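# Place the cover open side down on the matching rectangle

## Task

Set the cover, open side facing down, close to the centre of whichever colored rectangle fits its width best (yellow means 46 mm, white 50 mm, blue 54 mm). The cover's thin walls flex slightly even when squeezed lightly, and denting them counts as failure. The cover must stay in place on its own once the robot lets go; a placement that only holds while the robot supports it is not done.

## Robot and tools

Robot: two UR20-type arms, left_arm and right_arm. Each has a Robotiq 2F-85 parallel gripper and a wrist camera. Base positions in the scene frame: left_arm (-0.081, +0.720, 0), right_arm (+0.121, -0.615, 0). Both bases are turned slightly about z. The left and right names do not match the sides of any image.

Scene frame: the origin sits on the table top midway between the arms. +z is up, +x runs out across the table, and left_arm is on the +y side. All positions are in metres. Quaternions are written w first (qw, qx, qy, qz).

Gripper frame: the fingers point along the gripper's +z and close along its y axis. end_effector_position is the point between the pads when they are shut. Closed fingertips extend about 19 mm past that point, and fully open ones about 6 mm. The fingertips also travel roughly 13 mm further out while closing, so allow that clearance above the table. A block sticks out about 9 cm toward the gripper's +x and turns with it. The reported hand position can be a little off, especially at long reach.

The row (20 numbers). This is one flat list covering both arms, always 20 values even if only one arm moves. Left part: x, y, z, qw, qx, qy, qz, gripper position, force_limit, speed. Right part: the same ten values. x, y, z and the quaternion give an absolute target pose for that gripper in the scene frame, not an offset. Gripper position runs from -1 to +1. +1 is fully open (85 mm), the pads touch near -0.8, and -1 closes until something blocks the fingers. force_limit runs from -1 to +1: about 20 N at -1, 128 N at 0 and 235 N at +1, measured on a 40 mm object. Gripper speed runs from -1 to +1: about 20, 85 and 150 mm/s. Closing faster adds up to about 12 N of grip. To leave a gripper unchanged, repeat its previous three numbers; a 0 in those slots is a real command. To hold an arm still, resend its last reported pose and its gripper values each time.

execute_actions(actions): a list of actions. Each action is a table of up to 15 rows, one row per control step (1/30 s); if fewer rows are given, the last row is held for the remaining steps. An empty list just returns the current state and images. The commanded pose is clipped each step to within 100 mm and 16 degrees of the measured pose, so a distant target may take several actions to reach. A target more than 0.6 m from the gripper along any of its axes gets the action refused for both arms. If the first action fails validation, nothing runs.

move(target, speed, stop_force, blocking): moves each gripper in a straight line toward the pose given for it in the single 20-number row. speed is the top path speed in m/s, from 0.002 to 0.5 (default 0.25); turning is capped at twice that number in rad/s. stop_force is one value in N, from 14 to 160, shared by both arms. An arm's path ends when its wrist sensor feels that much extra push against the direction of travel. Use it only very slowly, not while the gripper is rotating, and leave it out when lifting off something you are pressing. It is not allowed in the first 0.2 s or together with blocking=false. The result adds a move: line with the ending: done, off_target, moving, held, fault, or contact (stopped by stop_force). limits=paced means the pose was clipped; limits=held means some steps were blocked. With blocking=false, you must call wait or stop before issuing new commands.

wait(seconds): 0 to 10 s. The arms keep their last command, and a running move carries on. stop: brakes a running move to a halt. zoom_image(camera, region): camera is cam_high, cam_low, cam_left_wrist or cam_right_wrist; region is [x0, y0, x1, y1] in image pixels, at most 504x504. cam_high and cam_low are 896x504; the wrist cameras are 504x504 fisheye. read_manual only returns licence text. finished_scene(scene): ends the current scene (pass its number) and reports whether the task succeeded.

Results: the pose and velocity of each gripper; Hand target lines (where the controller is now heading); wrist force and torque along the gripper's own axes, with an offset of up to about 10 N, noise of a few N, and saturation near 200 N; position_measured in counts (3 = open, about 78 = 60 mm, 130 = 40 mm, 180 = 20 mm, 230 = pads touching); and object_status: 0 moving, 1 blocked while opening, 2 blocked while closing (holding something), 3 reached the requested position or fully shut. HELD marks a step that was held back. A pose unreachable line means the clearance check changed that arm's command.

Method: estimate the cover's width (about 46, 50 or 54 mm) from images or from the gripper opening, and choose the matching rectangle. Grip softly: force_limit near -1, a slow close, and confirm object_status 2. Lift, carry it above the rectangle's centre with the open side down, lower slowly, open the gripper, and move away. Check that it lies still before calling finished_scene.

Avoid: squeezing hard enough to dent the cover; dropping it or knocking anything off the table; pressing firmly into the table, since the arms are stiff and a fault stops an arm for 10 s (150 N of external force or a joint torque limit triggers it); letting the arms collide; and long heavy holds that overheat the motors.

Each tool is called after "Emit:" as name(argument=value, ...), one argument or row to a line, values as JSON.

## Session

I'll start by looking at the current state of the scene.

Emit:
execute_actions(
  actions=[],
)

Scene clock: 0.00 s.
left_arm: end_effector_position=(+0.6576, +0.0234, +0.1060) position_measured=3 object_status=3 end_effector_quat_wxyz=(-0.389, +0.867, -0.289, -0.114) end_effector_velocity=(+0.001, -0.002, +0.001) end_effector_angular_velocity=(-0.002, -0.002, -0.001) | right_arm: end_effector_position=(+0.4405, -0.9139, +0.2890) position_measured=3 object_status=3 end_effector_quat_wxyz=(-0.260, +0.224, +0.935, -0.093) end_effector_velocity=(-0.001, +0.000, +0.000) end_effector_angular_velocity=(-0.000, +0.000, -0.001)
Joint positions: left_arm=[-0.883 -0.927  1.64  -1.52  -1.192  2.545] | right_arm=[-0.683 -1.796  2.444 -1.879 -2.024 -0.314]
Joint velocities: left_arm=[-0.    -0.    -0.001 -0.001  0.002 -0.   ] | right_arm=[-0.002 -0.002  0.001  0.    -0.    -0.   ]
Wrist force (N, on the end effector, along its own x y z axes, offset not removed): no reading
Wrist torque (N m, same axes, about the end effector's origin, offset not removed): no reading
Hand target (left_arm): +0.658, +0.023, +0.106; -0.389, +0.867, -0.289, -0.114
Hand target (right_arm): +0.441, -0.914, +0.289; -0.260, +0.224, +0.935, -0.093

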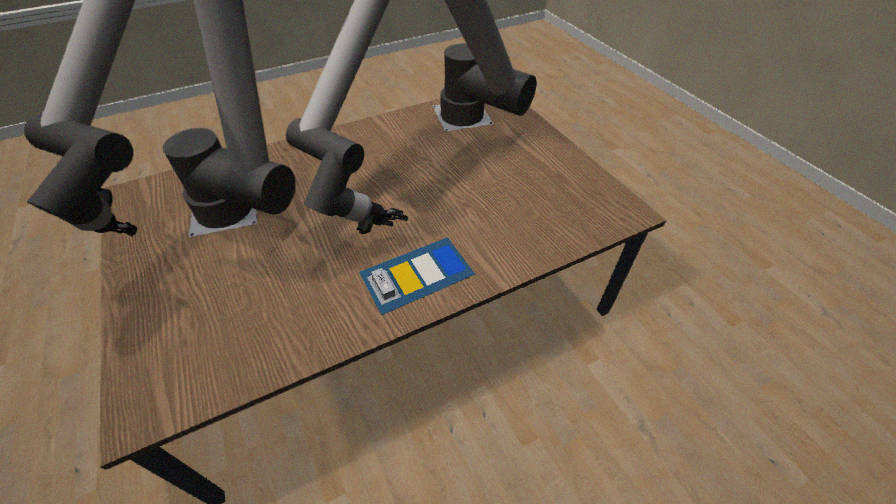

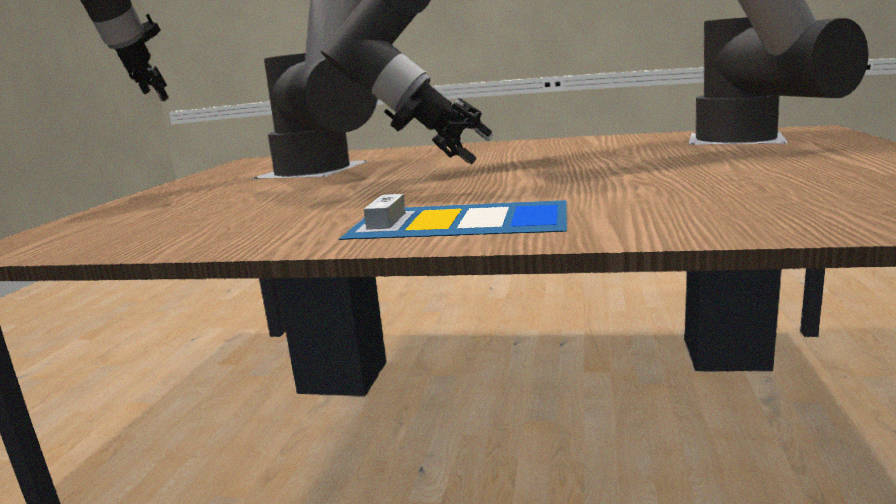

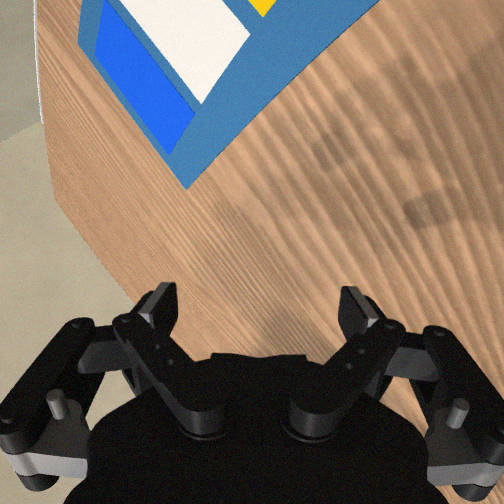

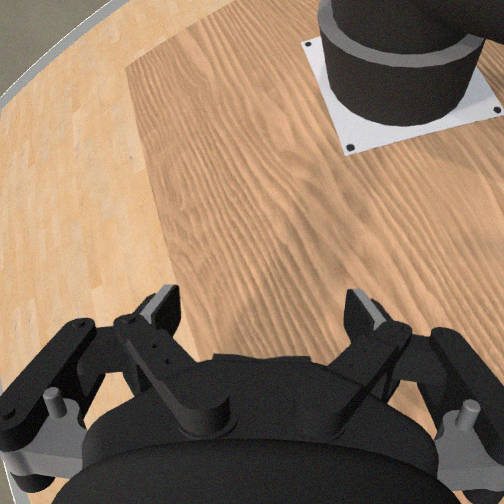

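Emit:
zoom_image(
  camera="cam_high",
  region=[350, 230, 490, 320],
)

Emit:
zoom_image(
  camera="cam_low",
  region=[330, 180, 580, 250],
)

Region (350, 230, 490, 320) of cam_high's 896x504 image, scaled by 3.600, with more detail than that image has; it fills the top 324 rows of this view, and the rest is white.

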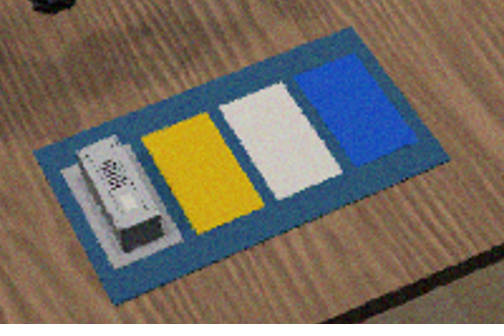

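Region (330, 180, 580, 250) of cam_low's 896x504 image, scaled by 2.016, with more detail than that image has; it fills the top 141 rows of this view, and the rest is white.

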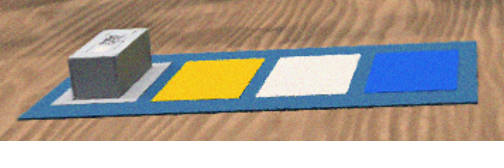

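Emit:
zoom_image(
  camera="cam_high",
  region=[360, 260, 410, 310],
)

Emit:
zoom_image(
  camera="cam_low",
  region=[350, 185, 420, 240],
)

Region (360, 260, 410, 310) of cam_high's 896x504 image, scaled by 10.080, with more detail than that image has.

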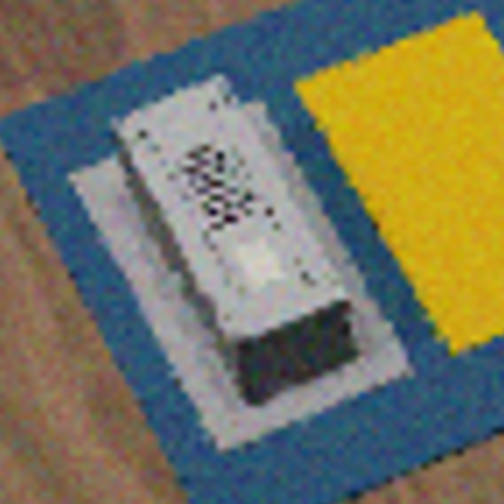

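Region (350, 185, 420, 240) of cam_low's 896x504 image, scaled by 7.200, with more detail than that image has; it fills the top 396 rows of this view, and the rest is white.

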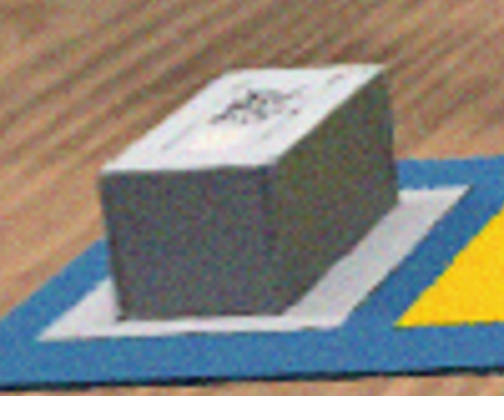

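Emit:
move(
  target=[0.862, -0.115, 0.11, 0, 1, 0.005, 0, 0.53, -1, 0, 0.4405, -0.9139, 0.2890, -0.260, 0.224, 0.935, -0.093, 1, -1, 0],
  speed=0.4,
)

Scene clock: 66.20 s.
left_arm: end_effector_position=(+0.8619, -0.1145, +0.1100) position_measured=62 object_status=3 end_effector_quat_wxyz=(-0.001, +1.000, +0.005, -0.000) end_effector_velocity=(+0.002, +0.001, -0.002) end_effector_angular_velocity=(-0.006, -0.004, +0.006) | right_arm: end_effector_position=(+0.4405, -0.9139, +0.2890) position_measured=3 object_status=3 end_effector_quat_wxyz=(-0.260, +0.224, +0.935, -0.093) end_effector_velocity=(-0.000, +0.001, -0.001) end_effector_angular_velocity=(+0.002, +0.001, +0.001)
Joint positions: left_arm=[-0.681 -0.92   1.61  -2.26  -1.57   2.246] | right_arm=[-0.683 -1.796  2.444 -1.88  -2.024 -0.314]
Joint velocities: left_arm=[ 0.002  0.002  0.003 -0.011 -0.001 -0.004] | right_arm=[ 0.001  0.001  0.001  0.    -0.    -0.001]
Wrist force (N, on the end effector, along its own x y z axes, offset not removed): left_arm=[-3.2 -4.8 5.3] | right_arm=[-0.7 -5.3 3.5]
Wrist torque (N m, same axes, about the end effector's origin, offset not removed): left_arm=[-0.96 0.34 0.26] | right_arm=[-1.04 0.73 -0.05]
Hand target (left_arm): +0.862, -0.115, +0.110; -0.000, +1.000, +0.005, -0.000
Hand target (right_arm): +0.441, -0.914, +0.289; -0.260, +0.224, +0.935, -0.093
Off the commanded pose (left_arm): 0.001 m, 0 deg.
Off the commanded pose (right_arm): 0.000 m, 0 deg.
move: done
camera_calibration (this result's frames):
cam_left_wrist: T_world_to_cam=[[0.0218917, -0.999504, -0.02265, -0.124451], [-0.950842, -0.0278152, 0.308425, 0.808005], [-0.308902, 0.0147846, -0.950979, 0.521553], [0, 0, 0, 1]] pos_world=[0.932118, -0.109625, 0.243958]
cam_right_wrist: T_world_to_cam=[[0.33314, 0.884863, -0.32563, 0.761118], [0.886397, -0.411648, -0.211769, -0.679569], [-0.321432, -0.218089, -0.921476, 0.356034], [0, 0, 0, 1]] pos_world=[0.46325, -0.875582, 0.432008]

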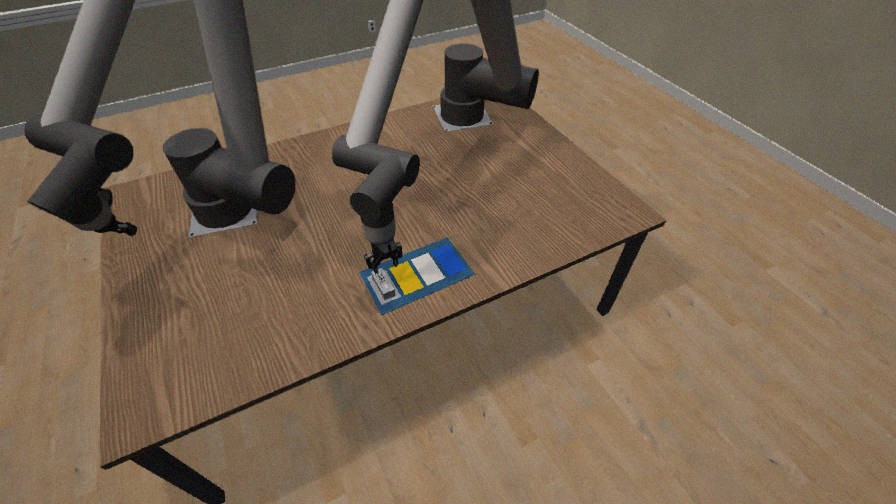

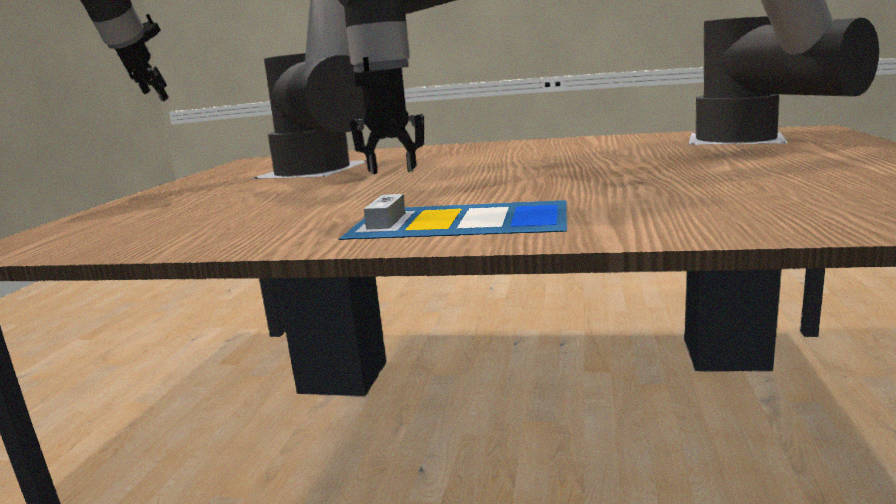

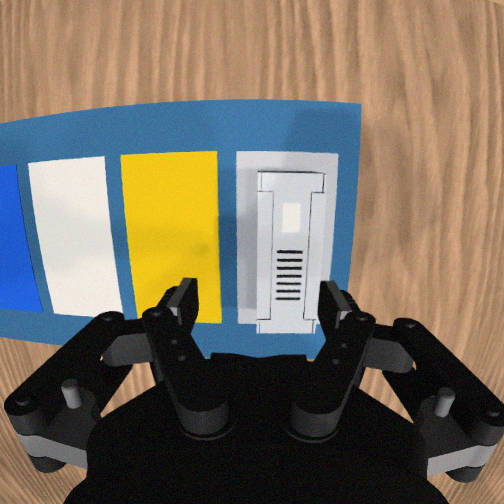

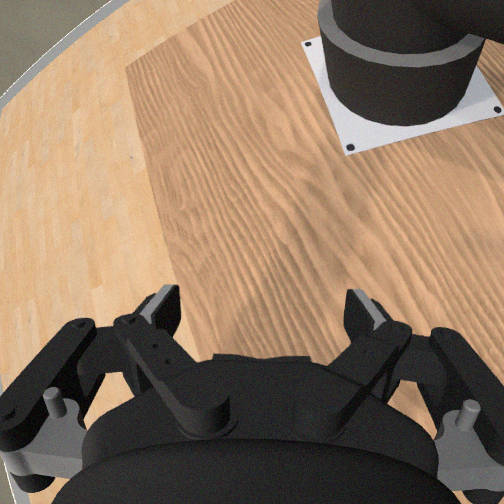

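Emit:
zoom_image(
  camera="cam_left_wrist",
  region=[200, 140, 380, 350],
)

Emit:
zoom_image(
  camera="cam_left_wrist",
  region=[230, 145, 350, 245],
)

Emit:
zoom_image(
  camera="cam_left_wrist",
  region=[230, 260, 350, 350],
)

Region (200, 140, 380, 350) of cam_left_wrist's 504x504 image, scaled by 2.400, with more detail than that image has; it fills the left 432 columns of this view, and the rest is white.

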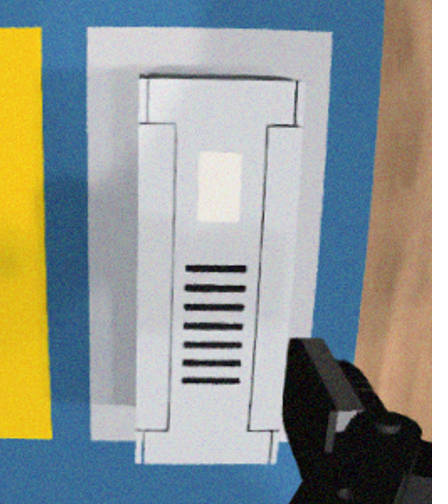

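Region (230, 145, 350, 245) of cam_left_wrist's 504x504 image, scaled by 4.200, with more detail than that image has.

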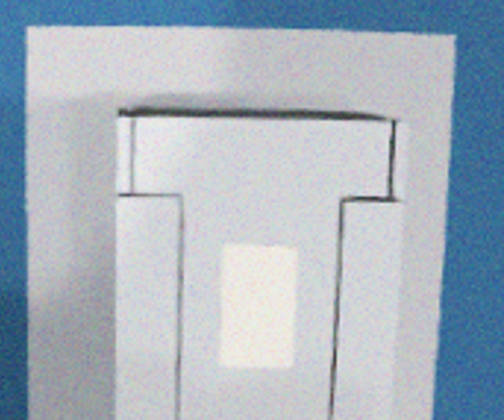

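Region (230, 260, 350, 350) of cam_left_wrist's 504x504 image, scaled by 4.200, with more detail than that image has; it fills the top 378 rows of this view, and the rest is white.

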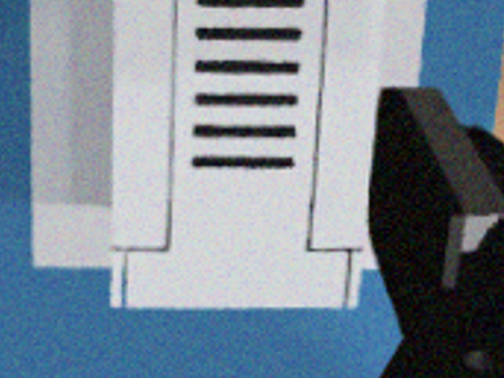

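Emit:
zoom_image(
  camera="cam_high",
  region=[380, 240, 450, 300],
)

Emit:
zoom_image(
  camera="cam_low",
  region=[340, 130, 450, 240],
)

Emit:
zoom_image(
  camera="cam_left_wrist",
  region=[90, 130, 270, 340],
)

Region (380, 240, 450, 300) of cam_high's 896x504 image, scaled by 7.200, with more detail than that image has; it fills the top 432 rows of this view, and the rest is white.

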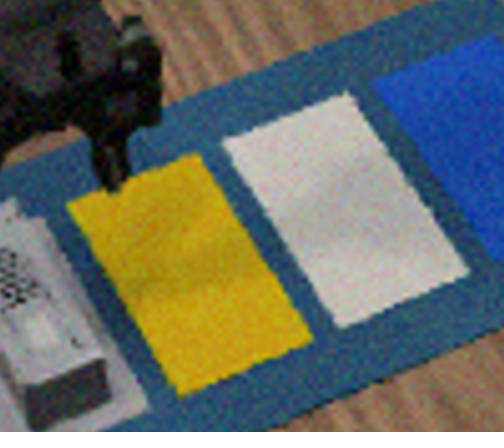

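Region (340, 130, 450, 240) of cam_low's 896x504 image, scaled by 4.582, with more detail than that image has.

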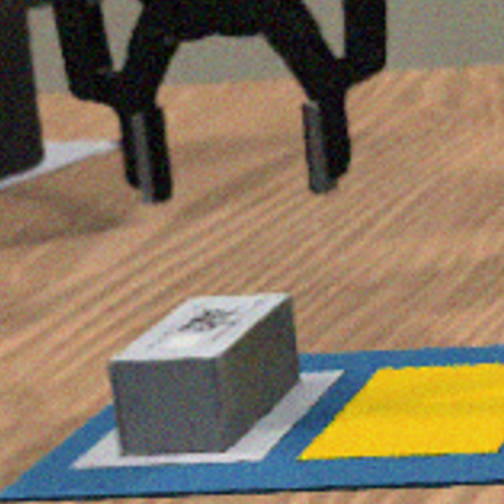

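Region (90, 130, 270, 340) of cam_left_wrist's 504x504 image, scaled by 2.400, with more detail than that image has; it fills the left 432 columns of this view, and the rest is white.

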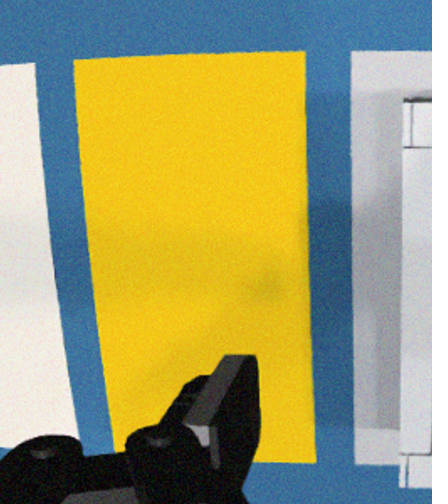

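Emit:
execute_actions(
  actions=[
    [[0.862,-0.11503,0.10997,0,1,0.005,0,0.53,-1,0,0.4405,-0.9139,0.2890,-0.260,0.224,0.935,-0.093,1,-1,0],
[0.862,-0.11525,0.1098,0,1,0.005,0,0.53,-1,0,0.4405,-0.9139,0.2890,-0.260,0.224,0.935,-0.093,1,-1,0],
[0.8621,-0.11578,0.10935,0,1,0.0052,0,0.53,-1,0,0.4405,-0.9139,0.2890,-0.260,0.224,0.935,-0.093,1,-1,0],
[0.8622,-0.11668,0.10854,0,1,0.0054,0,0.53,-1,0,0.4405,-0.9139,0.2890,-0.260,0.224,0.935,-0.093,1,-1,0],
[0.8623,-0.11797,0.1073,0,1,0.0057,0,0.53,-1,0,0.4405,-0.9139,0.2890,-0.260,0.224,0.935,-0.093,1,-1,0],
[0.8624,-0.11962,0.1056,0,1,0.006,0,0.53,-1,0,0.4405,-0.9139,0.2890,-0.260,0.224,0.935,-0.093,1,-1,0],
[0.8626,-0.12157,0.10341,0,1,0.0065,0,0.53,-1,0,0.4405,-0.9139,0.2890,-0.260,0.224,0.935,-0.093,1,-1,0],
[0.8628,-0.12373,0.10074,0,1,0.007,0,0.53,-1,0,0.4405,-0.9139,0.2890,-0.260,0.224,0.935,-0.093,1,-1,0],
[0.863,-0.126,0.09761,0,1,0.0075,0,0.53,-1,0,0.4405,-0.9139,0.2890,-0.260,0.224,0.935,-0.093,1,-1,0],
[0.8632,-0.12827,0.09405,0,1,0.008,0,0.53,-1,0,0.4405,-0.9139,0.2890,-0.260,0.224,0.935,-0.093,1,-1,0],
[0.8634,-0.13043,0.09012,0,1,0.0085,0,0.53,-1,0,0.4405,-0.9139,0.2890,-0.260,0.224,0.935,-0.093,1,-1,0],
[0.8636,-0.13238,0.08587,0,1,0.009,0,0.53,-1,0,0.4405,-0.9139,0.2890,-0.260,0.224,0.935,-0.093,1,-1,0],
[0.8637,-0.13403,0.08139,0,1,0.0093,0,0.53,-1,0,0.4405,-0.9139,0.2890,-0.260,0.224,0.935,-0.093,1,-1,0],
[0.8638,-0.13532,0.07674,0,1,0.0096,0,0.53,-1,0,0.4405,-0.9139,0.2890,-0.260,0.224,0.935,-0.093,1,-1,0],
[0.8639,-0.13622,0.072,0,1,0.0098,0,0.53,-1,0,0.4405,-0.9139,0.2890,-0.260,0.224,0.935,-0.093,1,-1,0]],
    [[0.864,-0.13675,0.06726,0,1,0.01,0,0.53,-1,0,0.4405,-0.9139,0.2890,-0.260,0.224,0.935,-0.093,1,-1,0],
[0.864,-0.13697,0.06261,0,1,0.01,0,0.53,-1,0,0.4405,-0.9139,0.2890,-0.260,0.224,0.935,-0.093,1,-1,0],
[0.864,-0.137,0.05813,0,1,0.01,0,0.53,-1,0,0.4405,-0.9139,0.2890,-0.260,0.224,0.935,-0.093,1,-1,0],
[0.864,-0.137,0.05388,0,1,0.01,0,0.53,-1,0,0.4405,-0.9139,0.2890,-0.260,0.224,0.935,-0.093,1,-1,0],
[0.864,-0.137,0.04995,0,1,0.01,0,0.53,-1,0,0.4405,-0.9139,0.2890,-0.260,0.224,0.935,-0.093,1,-1,0],
[0.864,-0.137,0.04639,0,1,0.01,0,0.53,-1,0,0.4405,-0.9139,0.2890,-0.260,0.224,0.935,-0.093,1,-1,0],
[0.864,-0.137,0.04326,0,1,0.01,0,0.53,-1,0,0.4405,-0.9139,0.2890,-0.260,0.224,0.935,-0.093,1,-1,0],
[0.864,-0.137,0.04059,0,1,0.01,0,0.53,-1,0,0.4405,-0.9139,0.2890,-0.260,0.224,0.935,-0.093,1,-1,0],
[0.864,-0.137,0.0384,0,1,0.01,0,0.327,-1,-1,0.4405,-0.9139,0.2890,-0.260,0.224,0.935,-0.093,1,-1,0],
[0.864,-0.137,0.0367,0,1,0.01,0,0.327,-1,-1,0.4405,-0.9139,0.2890,-0.260,0.224,0.935,-0.093,1,-1,0],
[0.864,-0.137,0.03546,0,1,0.01,0,0.327,-1,-1,0.4405,-0.9139,0.2890,-0.260,0.224,0.935,-0.093,1,-1,0],
[0.864,-0.137,0.03465,0,1,0.01,0,0.327,-1,-1,0.4405,-0.9139,0.2890,-0.260,0.224,0.935,-0.093,1,-1,0],
[0.864,-0.137,0.0342,0,1,0.01,0,0.327,-1,-1,0.4405,-0.9139,0.2890,-0.260,0.224,0.935,-0.093,1,-1,0],
[0.864,-0.137,0.03403,0,1,0.01,0,0.327,-1,-1,0.4405,-0.9139,0.2890,-0.260,0.224,0.935,-0.093,1,-1,0],
[0.864,-0.137,0.034,0,1,0.01,0,0.327,-1,-1,0.4405,-0.9139,0.2890,-0.260,0.224,0.935,-0.093,1,-1,0]],
  ],
)

Scene clock: 157.53 s.
left_arm: end_effector_position=(+0.8640, -0.1369, +0.0385) position_measured=69 object_status=0 end_effector_quat_wxyz=(-0.000, +1.000, +0.010, -0.000) end_effector_velocity=(+0.000, -0.001, -0.039) end_effector_angular_velocity=(+0.000, +0.001, +0.001) | right_arm: end_effector_position=(+0.4405, -0.9139, +0.2890) position_measured=3 object_status=3 end_effector_quat_wxyz=(-0.260, +0.224, +0.935, -0.093) end_effector_velocity=(-0.000, +0.001, -0.000) end_effector_angular_velocity=(+0.001, +0.000, +0.000)
Joint positions: left_arm=[-0.691 -0.85   1.603 -2.323 -1.571  2.226] | right_arm=[-0.683 -1.796  2.444 -1.88  -2.024 -0.314]
Joint velocities: left_arm=[ 0.     0.032  0.007 -0.039 -0.001 -0.   ] | right_arm=[0.    0.    0.001 0.    0.    0.   ]
Wrist force (N, on the end effector, along its own x y z axes, offset not removed): left_arm=[-2.9 -1.4 5.5] | right_arm=[-1.1 -6.9 4.5]
Wrist torque (N m, same axes, about the end effector's origin, offset not removed): left_arm=[-0.32 0.34 0.23] | right_arm=[-1.29 0.81 -0.11]
Hand target (left_arm): +0.864, -0.137, +0.034; -0.000, +1.000, +0.010, -0.000
Hand target (right_arm): +0.441, -0.914, +0.289; -0.260, +0.224, +0.935, -0.093
Off the commanded pose (left_arm): 0.005 m, 0 deg.
Off the commanded pose (right_arm): 0.000 m, 0 deg.
Step readings (end_effector_position; steps 1 to 15: 1st action; 16 to 30: 2nd action):
0: left_arm (+0.8621, -0.1146, +0.1099) | right_arm (+0.4405, -0.9139, +0.2890)
1: left_arm (+0.8621, -0.1146, +0.1099) | right_arm (+0.4405, -0.9139, +0.2890)
2: left_arm (+0.8621, -0.1146, +0.1099) | right_arm (+0.4405, -0.9139, +0.2890)
4: left_arm (+0.8621, -0.1147, +0.1097) | right_arm (+0.4405, -0.9139, +0.2890)
8: left_arm (+0.8623, -0.1172, +0.1073) | right_arm (+0.4405, -0.9139, +0.2890)
15: left_arm (+0.8631, -0.1290, +0.0899) | right_arm (+0.4405, -0.9139, +0.2890)
16: left_arm (+0.8632, -0.1306, +0.0861) | right_arm (+0.4405, -0.9139, +0.2890)
17: left_arm (+0.8633, -0.1320, +0.0820) | right_arm (+0.4405, -0.9139, +0.2890)
19: left_arm (+0.8635, -0.1341, +0.0735) | right_arm (+0.4405, -0.9139, +0.2890)
23: left_arm (+0.8638, -0.1361, +0.0570) | right_arm (+0.4405, -0.9139, +0.2890)
30: end_effector_position above
camera_calibration (this result's frames):
cam_left_wrist: T_world_to_cam=[[0.031598, -0.999269, -0.021523, -0.156859], [-0.950651, -0.0366964, 0.308085, 0.829982], [-0.30865, 0.0107259, -0.951115, 0.453816], [0, 0, 0, 1]] pos_world=[0.93405, -0.131155, 0.17255]
cam_right_wrist: T_world_to_cam=[[0.333139, 0.884863, -0.325631, 0.761118], [0.886397, -0.411648, -0.211769, -0.679569], [-0.321432, -0.21809, -0.921476, 0.356033], [0, 0, 0, 1]] pos_world=[0.46325, -0.875581, 0.432008]

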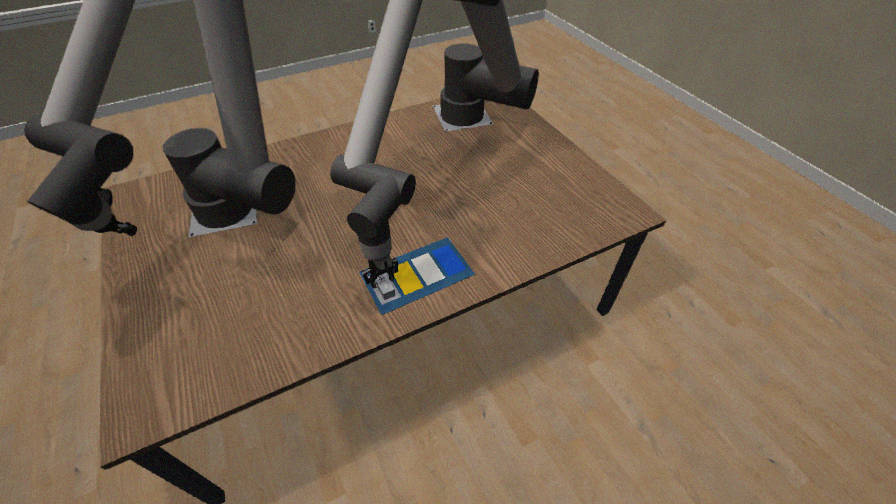

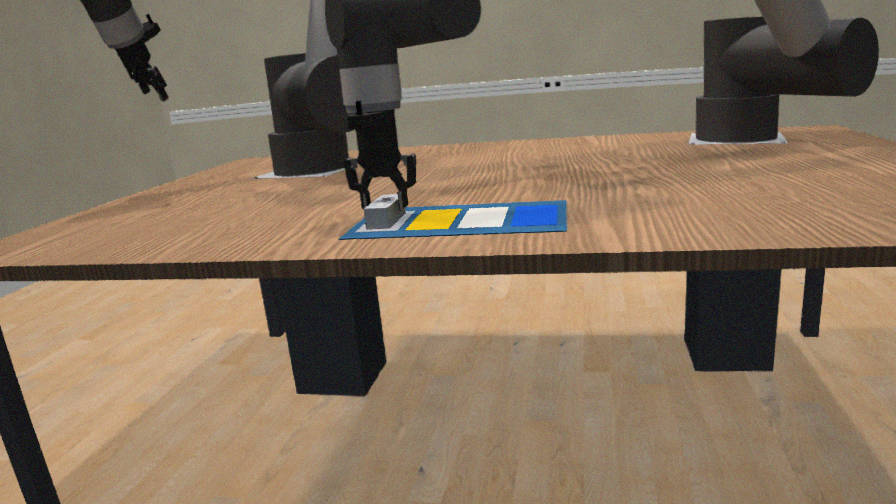

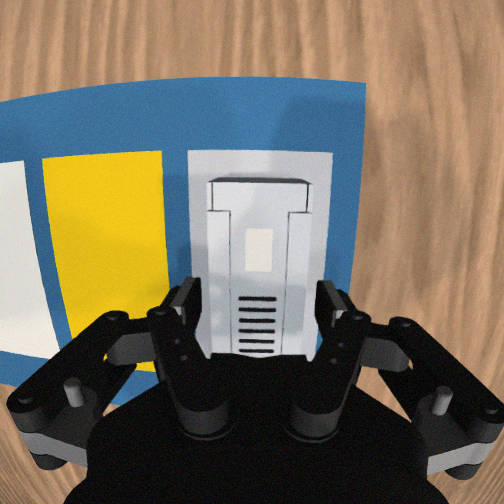

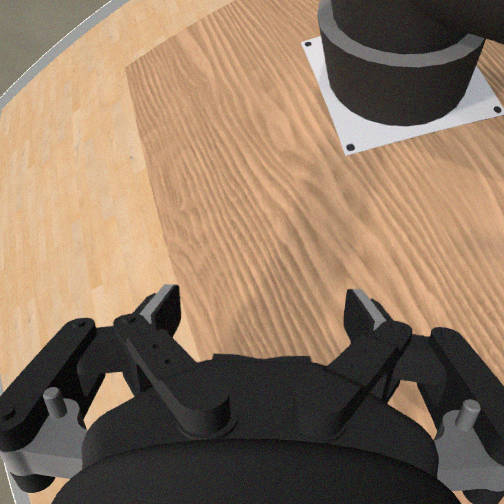

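Emit:
execute_actions(
  actions=[],
)

Scene clock: 158.43 s.
left_arm: end_effector_position=(+0.8640, -0.1370, +0.0340) position_measured=88 object_status=3 end_effector_quat_wxyz=(-0.000, +1.000, +0.010, -0.000) end_effector_velocity=(-0.001, -0.002, +0.001) end_effector_angular_velocity=(-0.001, -0.002, -0.002) | right_arm: end_effector_position=(+0.4405, -0.9139, +0.2890) position_measured=3 object_status=3 end_effector_quat_wxyz=(-0.260, +0.224, +0.935, -0.093) end_effector_velocity=(-0.000, -0.000, +0.000) end_effector_angular_velocity=(-0.000, +0.000, -0.000)
Joint positions: left_arm=[-0.691 -0.847  1.604 -2.328 -1.571  2.226] | right_arm=[-0.683 -1.796  2.444 -1.88  -2.024 -0.314]
Joint velocities: left_arm=[-0.002 -0.001 -0.    -0.001  0.001  0.   ] | right_arm=[-0.001 -0.     0.     0.    -0.    -0.   ]
Wrist force (N, on the end effector, along its own x y z axes, offset not removed): left_arm=[-2.3 -2.8 4.7] | right_arm=[1.1 -5.7 2.0]
Wrist torque (N m, same axes, about the end effector's origin, offset not removed): left_arm=[-0.56 0.20 0.22] | right_arm=[-1.11 0.40 -0.03]
Hand target (left_arm): +0.864, -0.137, +0.034; -0.000, +1.000, +0.010, -0.000
Hand target (right_arm): +0.441, -0.914, +0.289; -0.260, +0.224, +0.935, -0.093
Off the commanded pose (left_arm): 0.000 m, 0 deg.
Off the commanded pose (right_arm): 0.000 m, 0 deg.
camera_calibration (this result's frames):
cam_left_wrist: T_world_to_cam=[[0.0316406, -0.999268, -0.0214945, -0.157167], [-0.950656, -0.0367279, 0.308065, 0.831435], [-0.308629, 0.0106865, -0.951122, 0.449495], [0, 0, 0, 1]] pos_world=[0.934109, -0.131319, 0.16801]
cam_right_wrist: T_world_to_cam=[[0.333139, 0.884863, -0.325631, 0.761118], [0.886397, -0.411648, -0.211769, -0.679569], [-0.321432, -0.21809, -0.921476, 0.356033], [0, 0, 0, 1]] pos_world=[0.46325, -0.875581, 0.432008]

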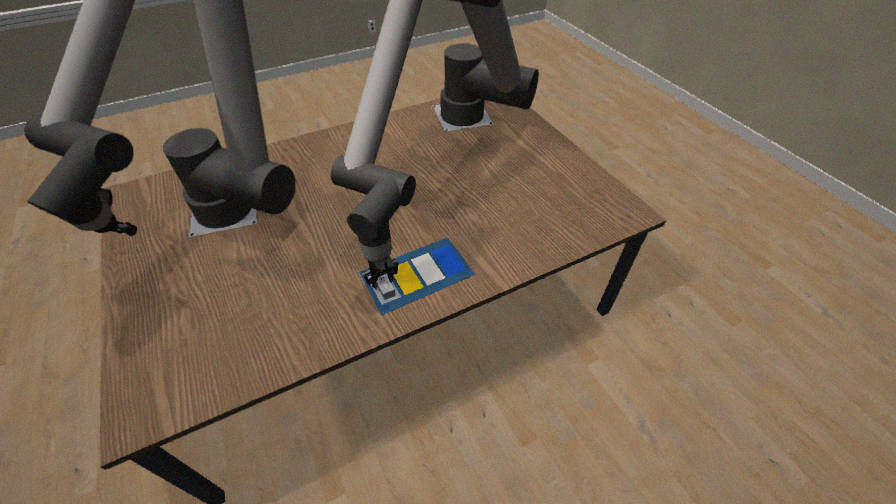

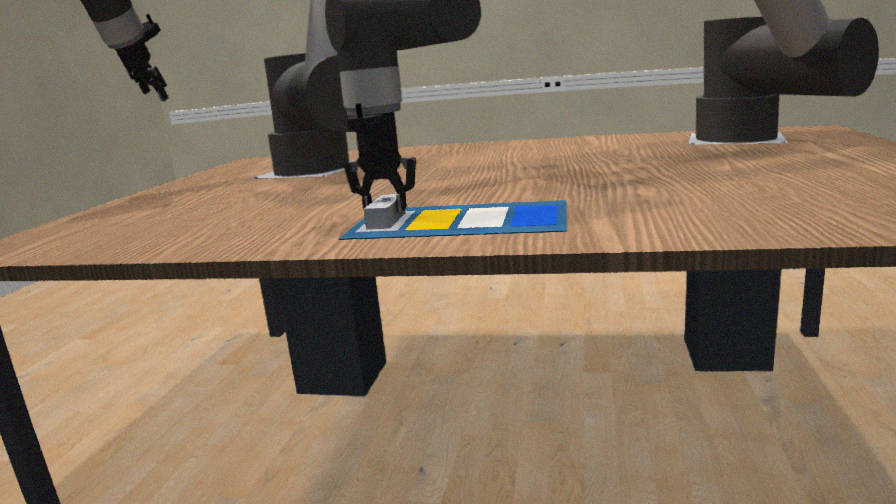

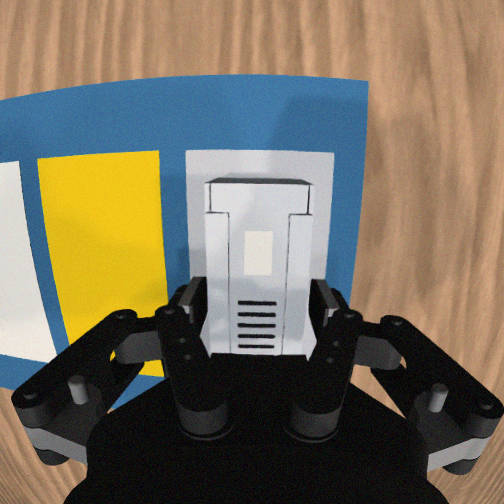

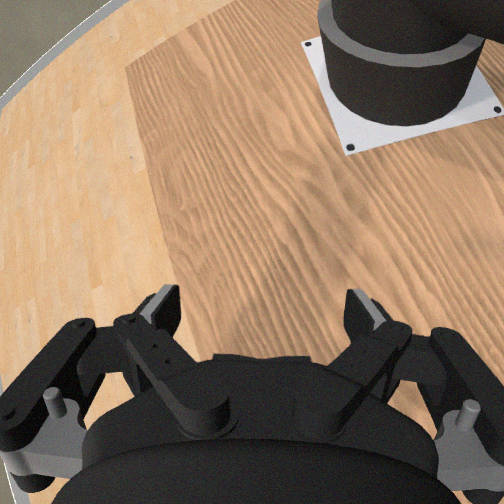

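Emit:
zoom_image(
  camera="cam_left_wrist",
  region=[170, 140, 350, 250],
)

Emit:
zoom_image(
  camera="cam_left_wrist",
  region=[165, 250, 355, 370],
)

Emit:
zoom_image(
  camera="cam_low",
  region=[345, 160, 425, 240],
)

Region (170, 140, 350, 250) of cam_left_wrist's 504x504 image, scaled by 2.800, with more detail than that image has.

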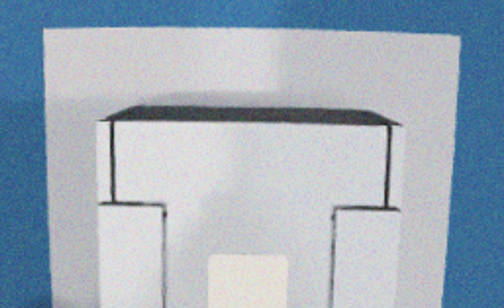

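Region (165, 250, 355, 370) of cam_left_wrist's 504x504 image, scaled by 2.653, with more detail than that image has; it fills the top 318 rows of this view, and the rest is white.

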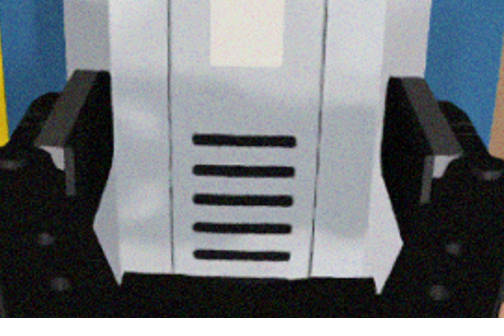

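Region (345, 160, 425, 240) of cam_low's 896x504 image, scaled by 6.300, with more detail than that image has.

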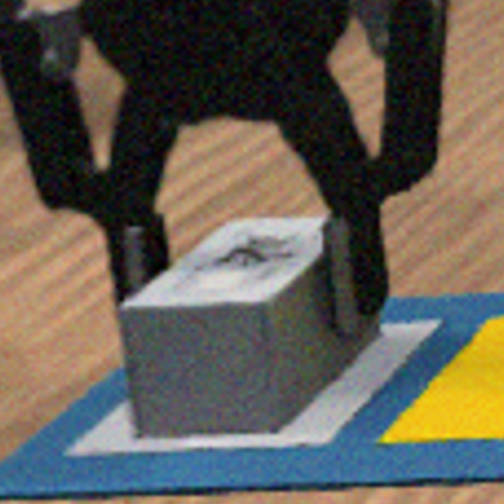

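Emit:
execute_actions(
  actions=[
    [[0.864,-0.137,0.034,0,1,0.01,0,-1,-1,-1,0.4405,-0.9139,0.2890,-0.260,0.224,0.935,-0.093,1,-1,0]],
  ],
)

Scene clock: 169.80 s.
left_arm: end_effector_position=(+0.8640, -0.1370, +0.0340) position_measured=109 object_status=0 end_effector_quat_wxyz=(-0.000, +1.000, +0.010, -0.000) end_effector_velocity=(-0.000, +0.000, -0.001) end_effector_angular_velocity=(+0.000, -0.001, -0.000) | right_arm: end_effector_position=(+0.4405, -0.9139, +0.2890) position_measured=3 object_status=3 end_effector_quat_wxyz=(-0.260, +0.224, +0.935, -0.093) end_effector_velocity=(+0.000, -0.001, +0.001) end_effector_angular_velocity=(-0.001, -0.002, -0.000)
Joint positions: left_arm=[-0.691 -0.847  1.604 -2.328 -1.571  2.226] | right_arm=[-0.683 -1.796  2.444 -1.88  -2.024 -0.314]
Joint velocities: left_arm=[-0.     0.001  0.001 -0.001  0.001  0.   ] | right_arm=[-0.001 -0.001 -0.001 -0.001 -0.    -0.001]
Wrist force (N, on the end effector, along its own x y z axes, offset not removed): left_arm=[-2.5 -0.8 5.2] | right_arm=[-2.0 -5.5 3.9]
Wrist torque (N m, same axes, about the end effector's origin, offset not removed): left_arm=[-0.23 0.26 0.24] | right_arm=[-1.03 0.96 -0.09]
Hand target (left_arm): +0.864, -0.137, +0.034; -0.000, +1.000, +0.010, -0.000
Hand target (right_arm): +0.441, -0.914, +0.289; -0.260, +0.224, +0.935, -0.093
Off the commanded pose (left_arm): 0.000 m, 0 deg.
Off the commanded pose (right_arm): 0.000 m, 0 deg.
Step readings (end_effector_position):
0: left_arm (+0.8640, -0.1370, +0.0340) | right_arm (+0.4405, -0.9139, +0.2890)
1: left_arm (+0.8640, -0.1370, +0.0340) | right_arm (+0.4405, -0.9139, +0.2890)
2: left_arm (+0.8640, -0.1370, +0.0340) | right_arm (+0.4405, -0.9139, +0.2890)
4: left_arm (+0.8640, -0.1370, +0.0340) | right_arm (+0.4405, -0.9139, +0.2890)
8: left_arm (+0.8640, -0.1370, +0.0340) | right_arm (+0.4405, -0.9139, +0.2890)
15: end_effector_position above
camera_calibration (this result's frames):
cam_left_wrist: T_world_to_cam=[[0.0316409, -0.999268, -0.021513, -0.157135], [-0.950658, -0.0367338, 0.308059, 0.831432], [-0.308624, 0.0107042, -0.951124, 0.449445], [0, 0, 0, 1]] pos_world=[0.934089, -0.131289, 0.167967]
cam_right_wrist: T_world_to_cam=[[0.333139, 0.884863, -0.325631, 0.761118], [0.886397, -0.411648, -0.211769, -0.679569], [-0.321432, -0.21809, -0.921476, 0.356033], [0, 0, 0, 1]] pos_world=[0.46325, -0.875581, 0.432008]

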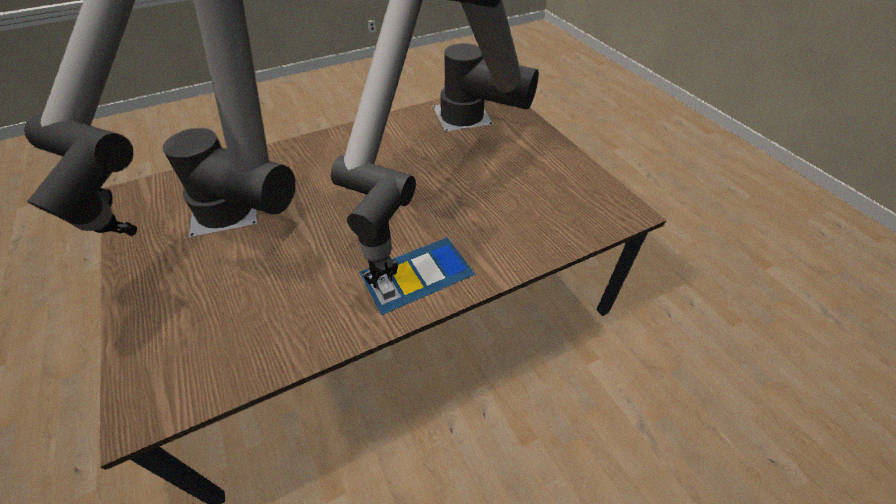

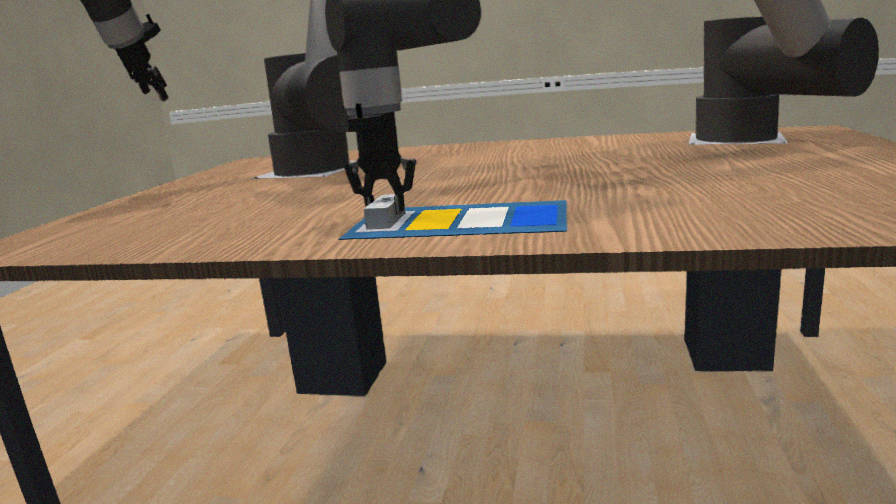

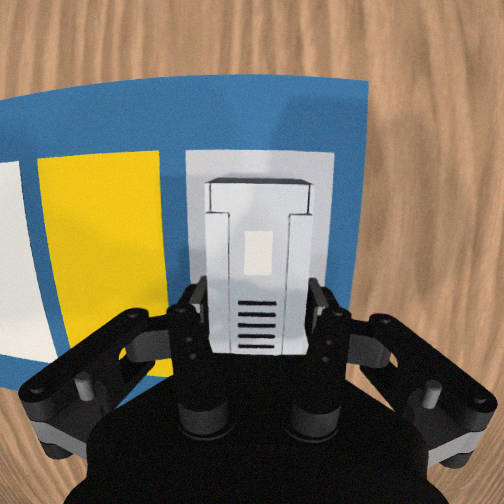

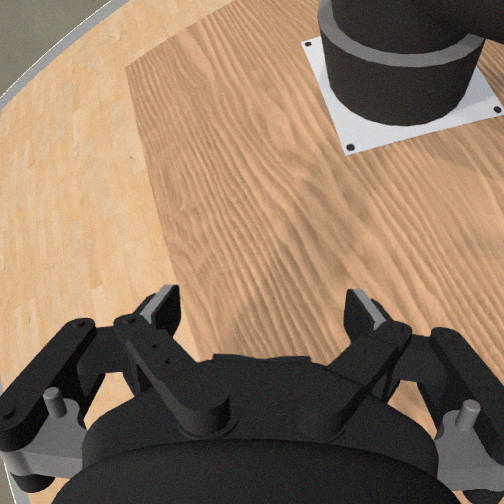

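Emit:
execute_actions(
  actions=[],
)

Emit:
zoom_image(
  camera="cam_left_wrist",
  region=[165, 140, 355, 370],
)

Scene clock: 171.33 s.
left_arm: end_effector_position=(+0.8640, -0.1370, +0.0340) position_measured=120 object_status=2 end_effector_quat_wxyz=(+0.000, +1.000, +0.010, +0.000) end_effector_velocity=(-0.001, -0.002, +0.001) end_effector_angular_velocity=(-0.003, +0.001, -0.001) | right_arm: end_effector_position=(+0.4405, -0.9139, +0.2890) position_measured=3 object_status=3 end_effector_quat_wxyz=(-0.260, +0.224, +0.935, -0.093) end_effector_velocity=(-0.001, +0.001, +0.000) end_effector_angular_velocity=(-0.000, -0.000, -0.001)
Joint positions: left_arm=[-0.691 -0.847  1.604 -2.328 -1.571  2.226] | right_arm=[-0.683 -1.796  2.444 -1.88  -2.024 -0.314]
Joint velocities: left_arm=[-0.001 -0.001 -0.001  0.    -0.003  0.   ] | right_arm=[-0.001 -0.002  0.001  0.001 -0.    -0.   ]
Wrist force (N, on the end effector, along its own x y z axes, offset not removed): left_arm=[-1.9 -2.2 0.4] | right_arm=[-0.6 -6.7 3.4]
Wrist torque (N m, same axes, about the end effector's origin, offset not removed): left_arm=[-0.32 0.07 0.21] | right_arm=[-1.21 0.63 -0.05]
Hand target (left_arm): +0.864, -0.137, +0.034; -0.000, +1.000, +0.010, -0.000
Hand target (right_arm): +0.441, -0.914, +0.289; -0.260, +0.224, +0.935, -0.093
Off the commanded pose (left_arm): 0.000 m, 0 deg.
Off the commanded pose (right_arm): 0.000 m, 0 deg.
camera_calibration (this result's frames):
cam_left_wrist: T_world_to_cam=[[0.0316419, -0.999269, -0.0214752, -0.157144], [-0.950669, -0.0367228, 0.308026, 0.831437], [-0.30859, 0.0106693, -0.951135, 0.449456], [0, 0, 0, 1]] pos_world=[0.934091, -0.131292, 0.168014]
cam_right_wrist: T_world_to_cam=[[0.333139, 0.884863, -0.325631, 0.761118], [0.886397, -0.411648, -0.211768, -0.679569], [-0.321432, -0.21809, -0.921476, 0.356033], [0, 0, 0, 1]] pos_world=[0.46325, -0.875581, 0.432008]

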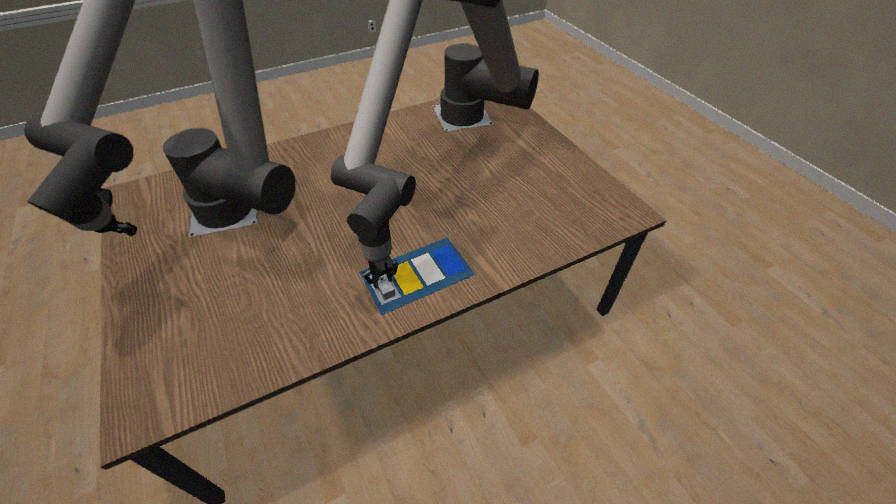

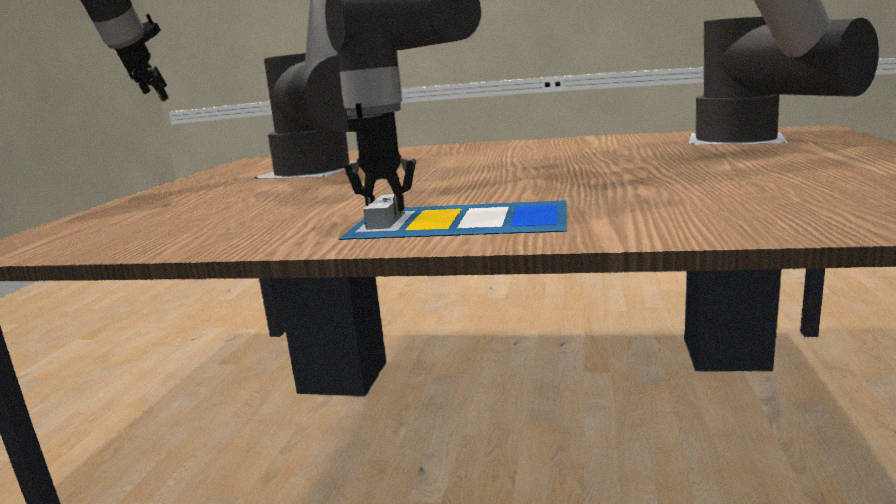

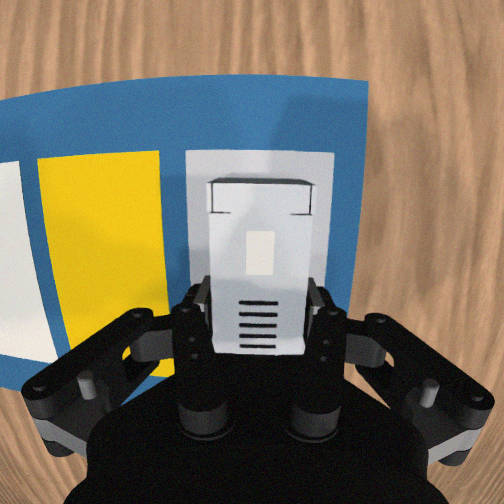

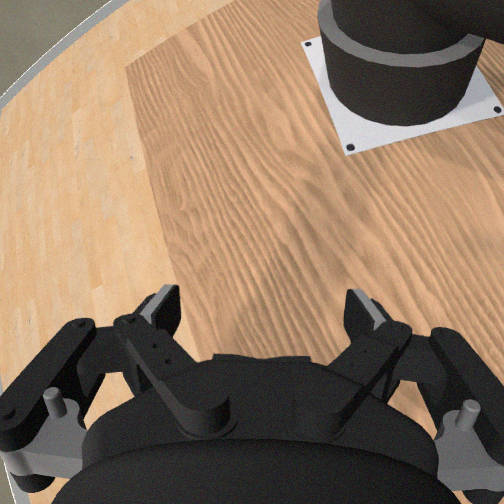

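Region (165, 140, 355, 370) of cam_left_wrist's 504x504 image, scaled by 2.191, with more detail than that image has; it fills the left 416 columns of this view, and the rest is white.

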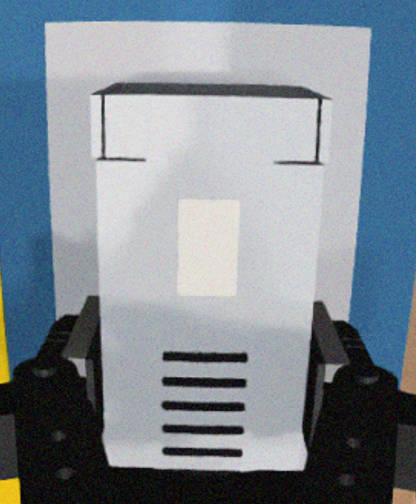

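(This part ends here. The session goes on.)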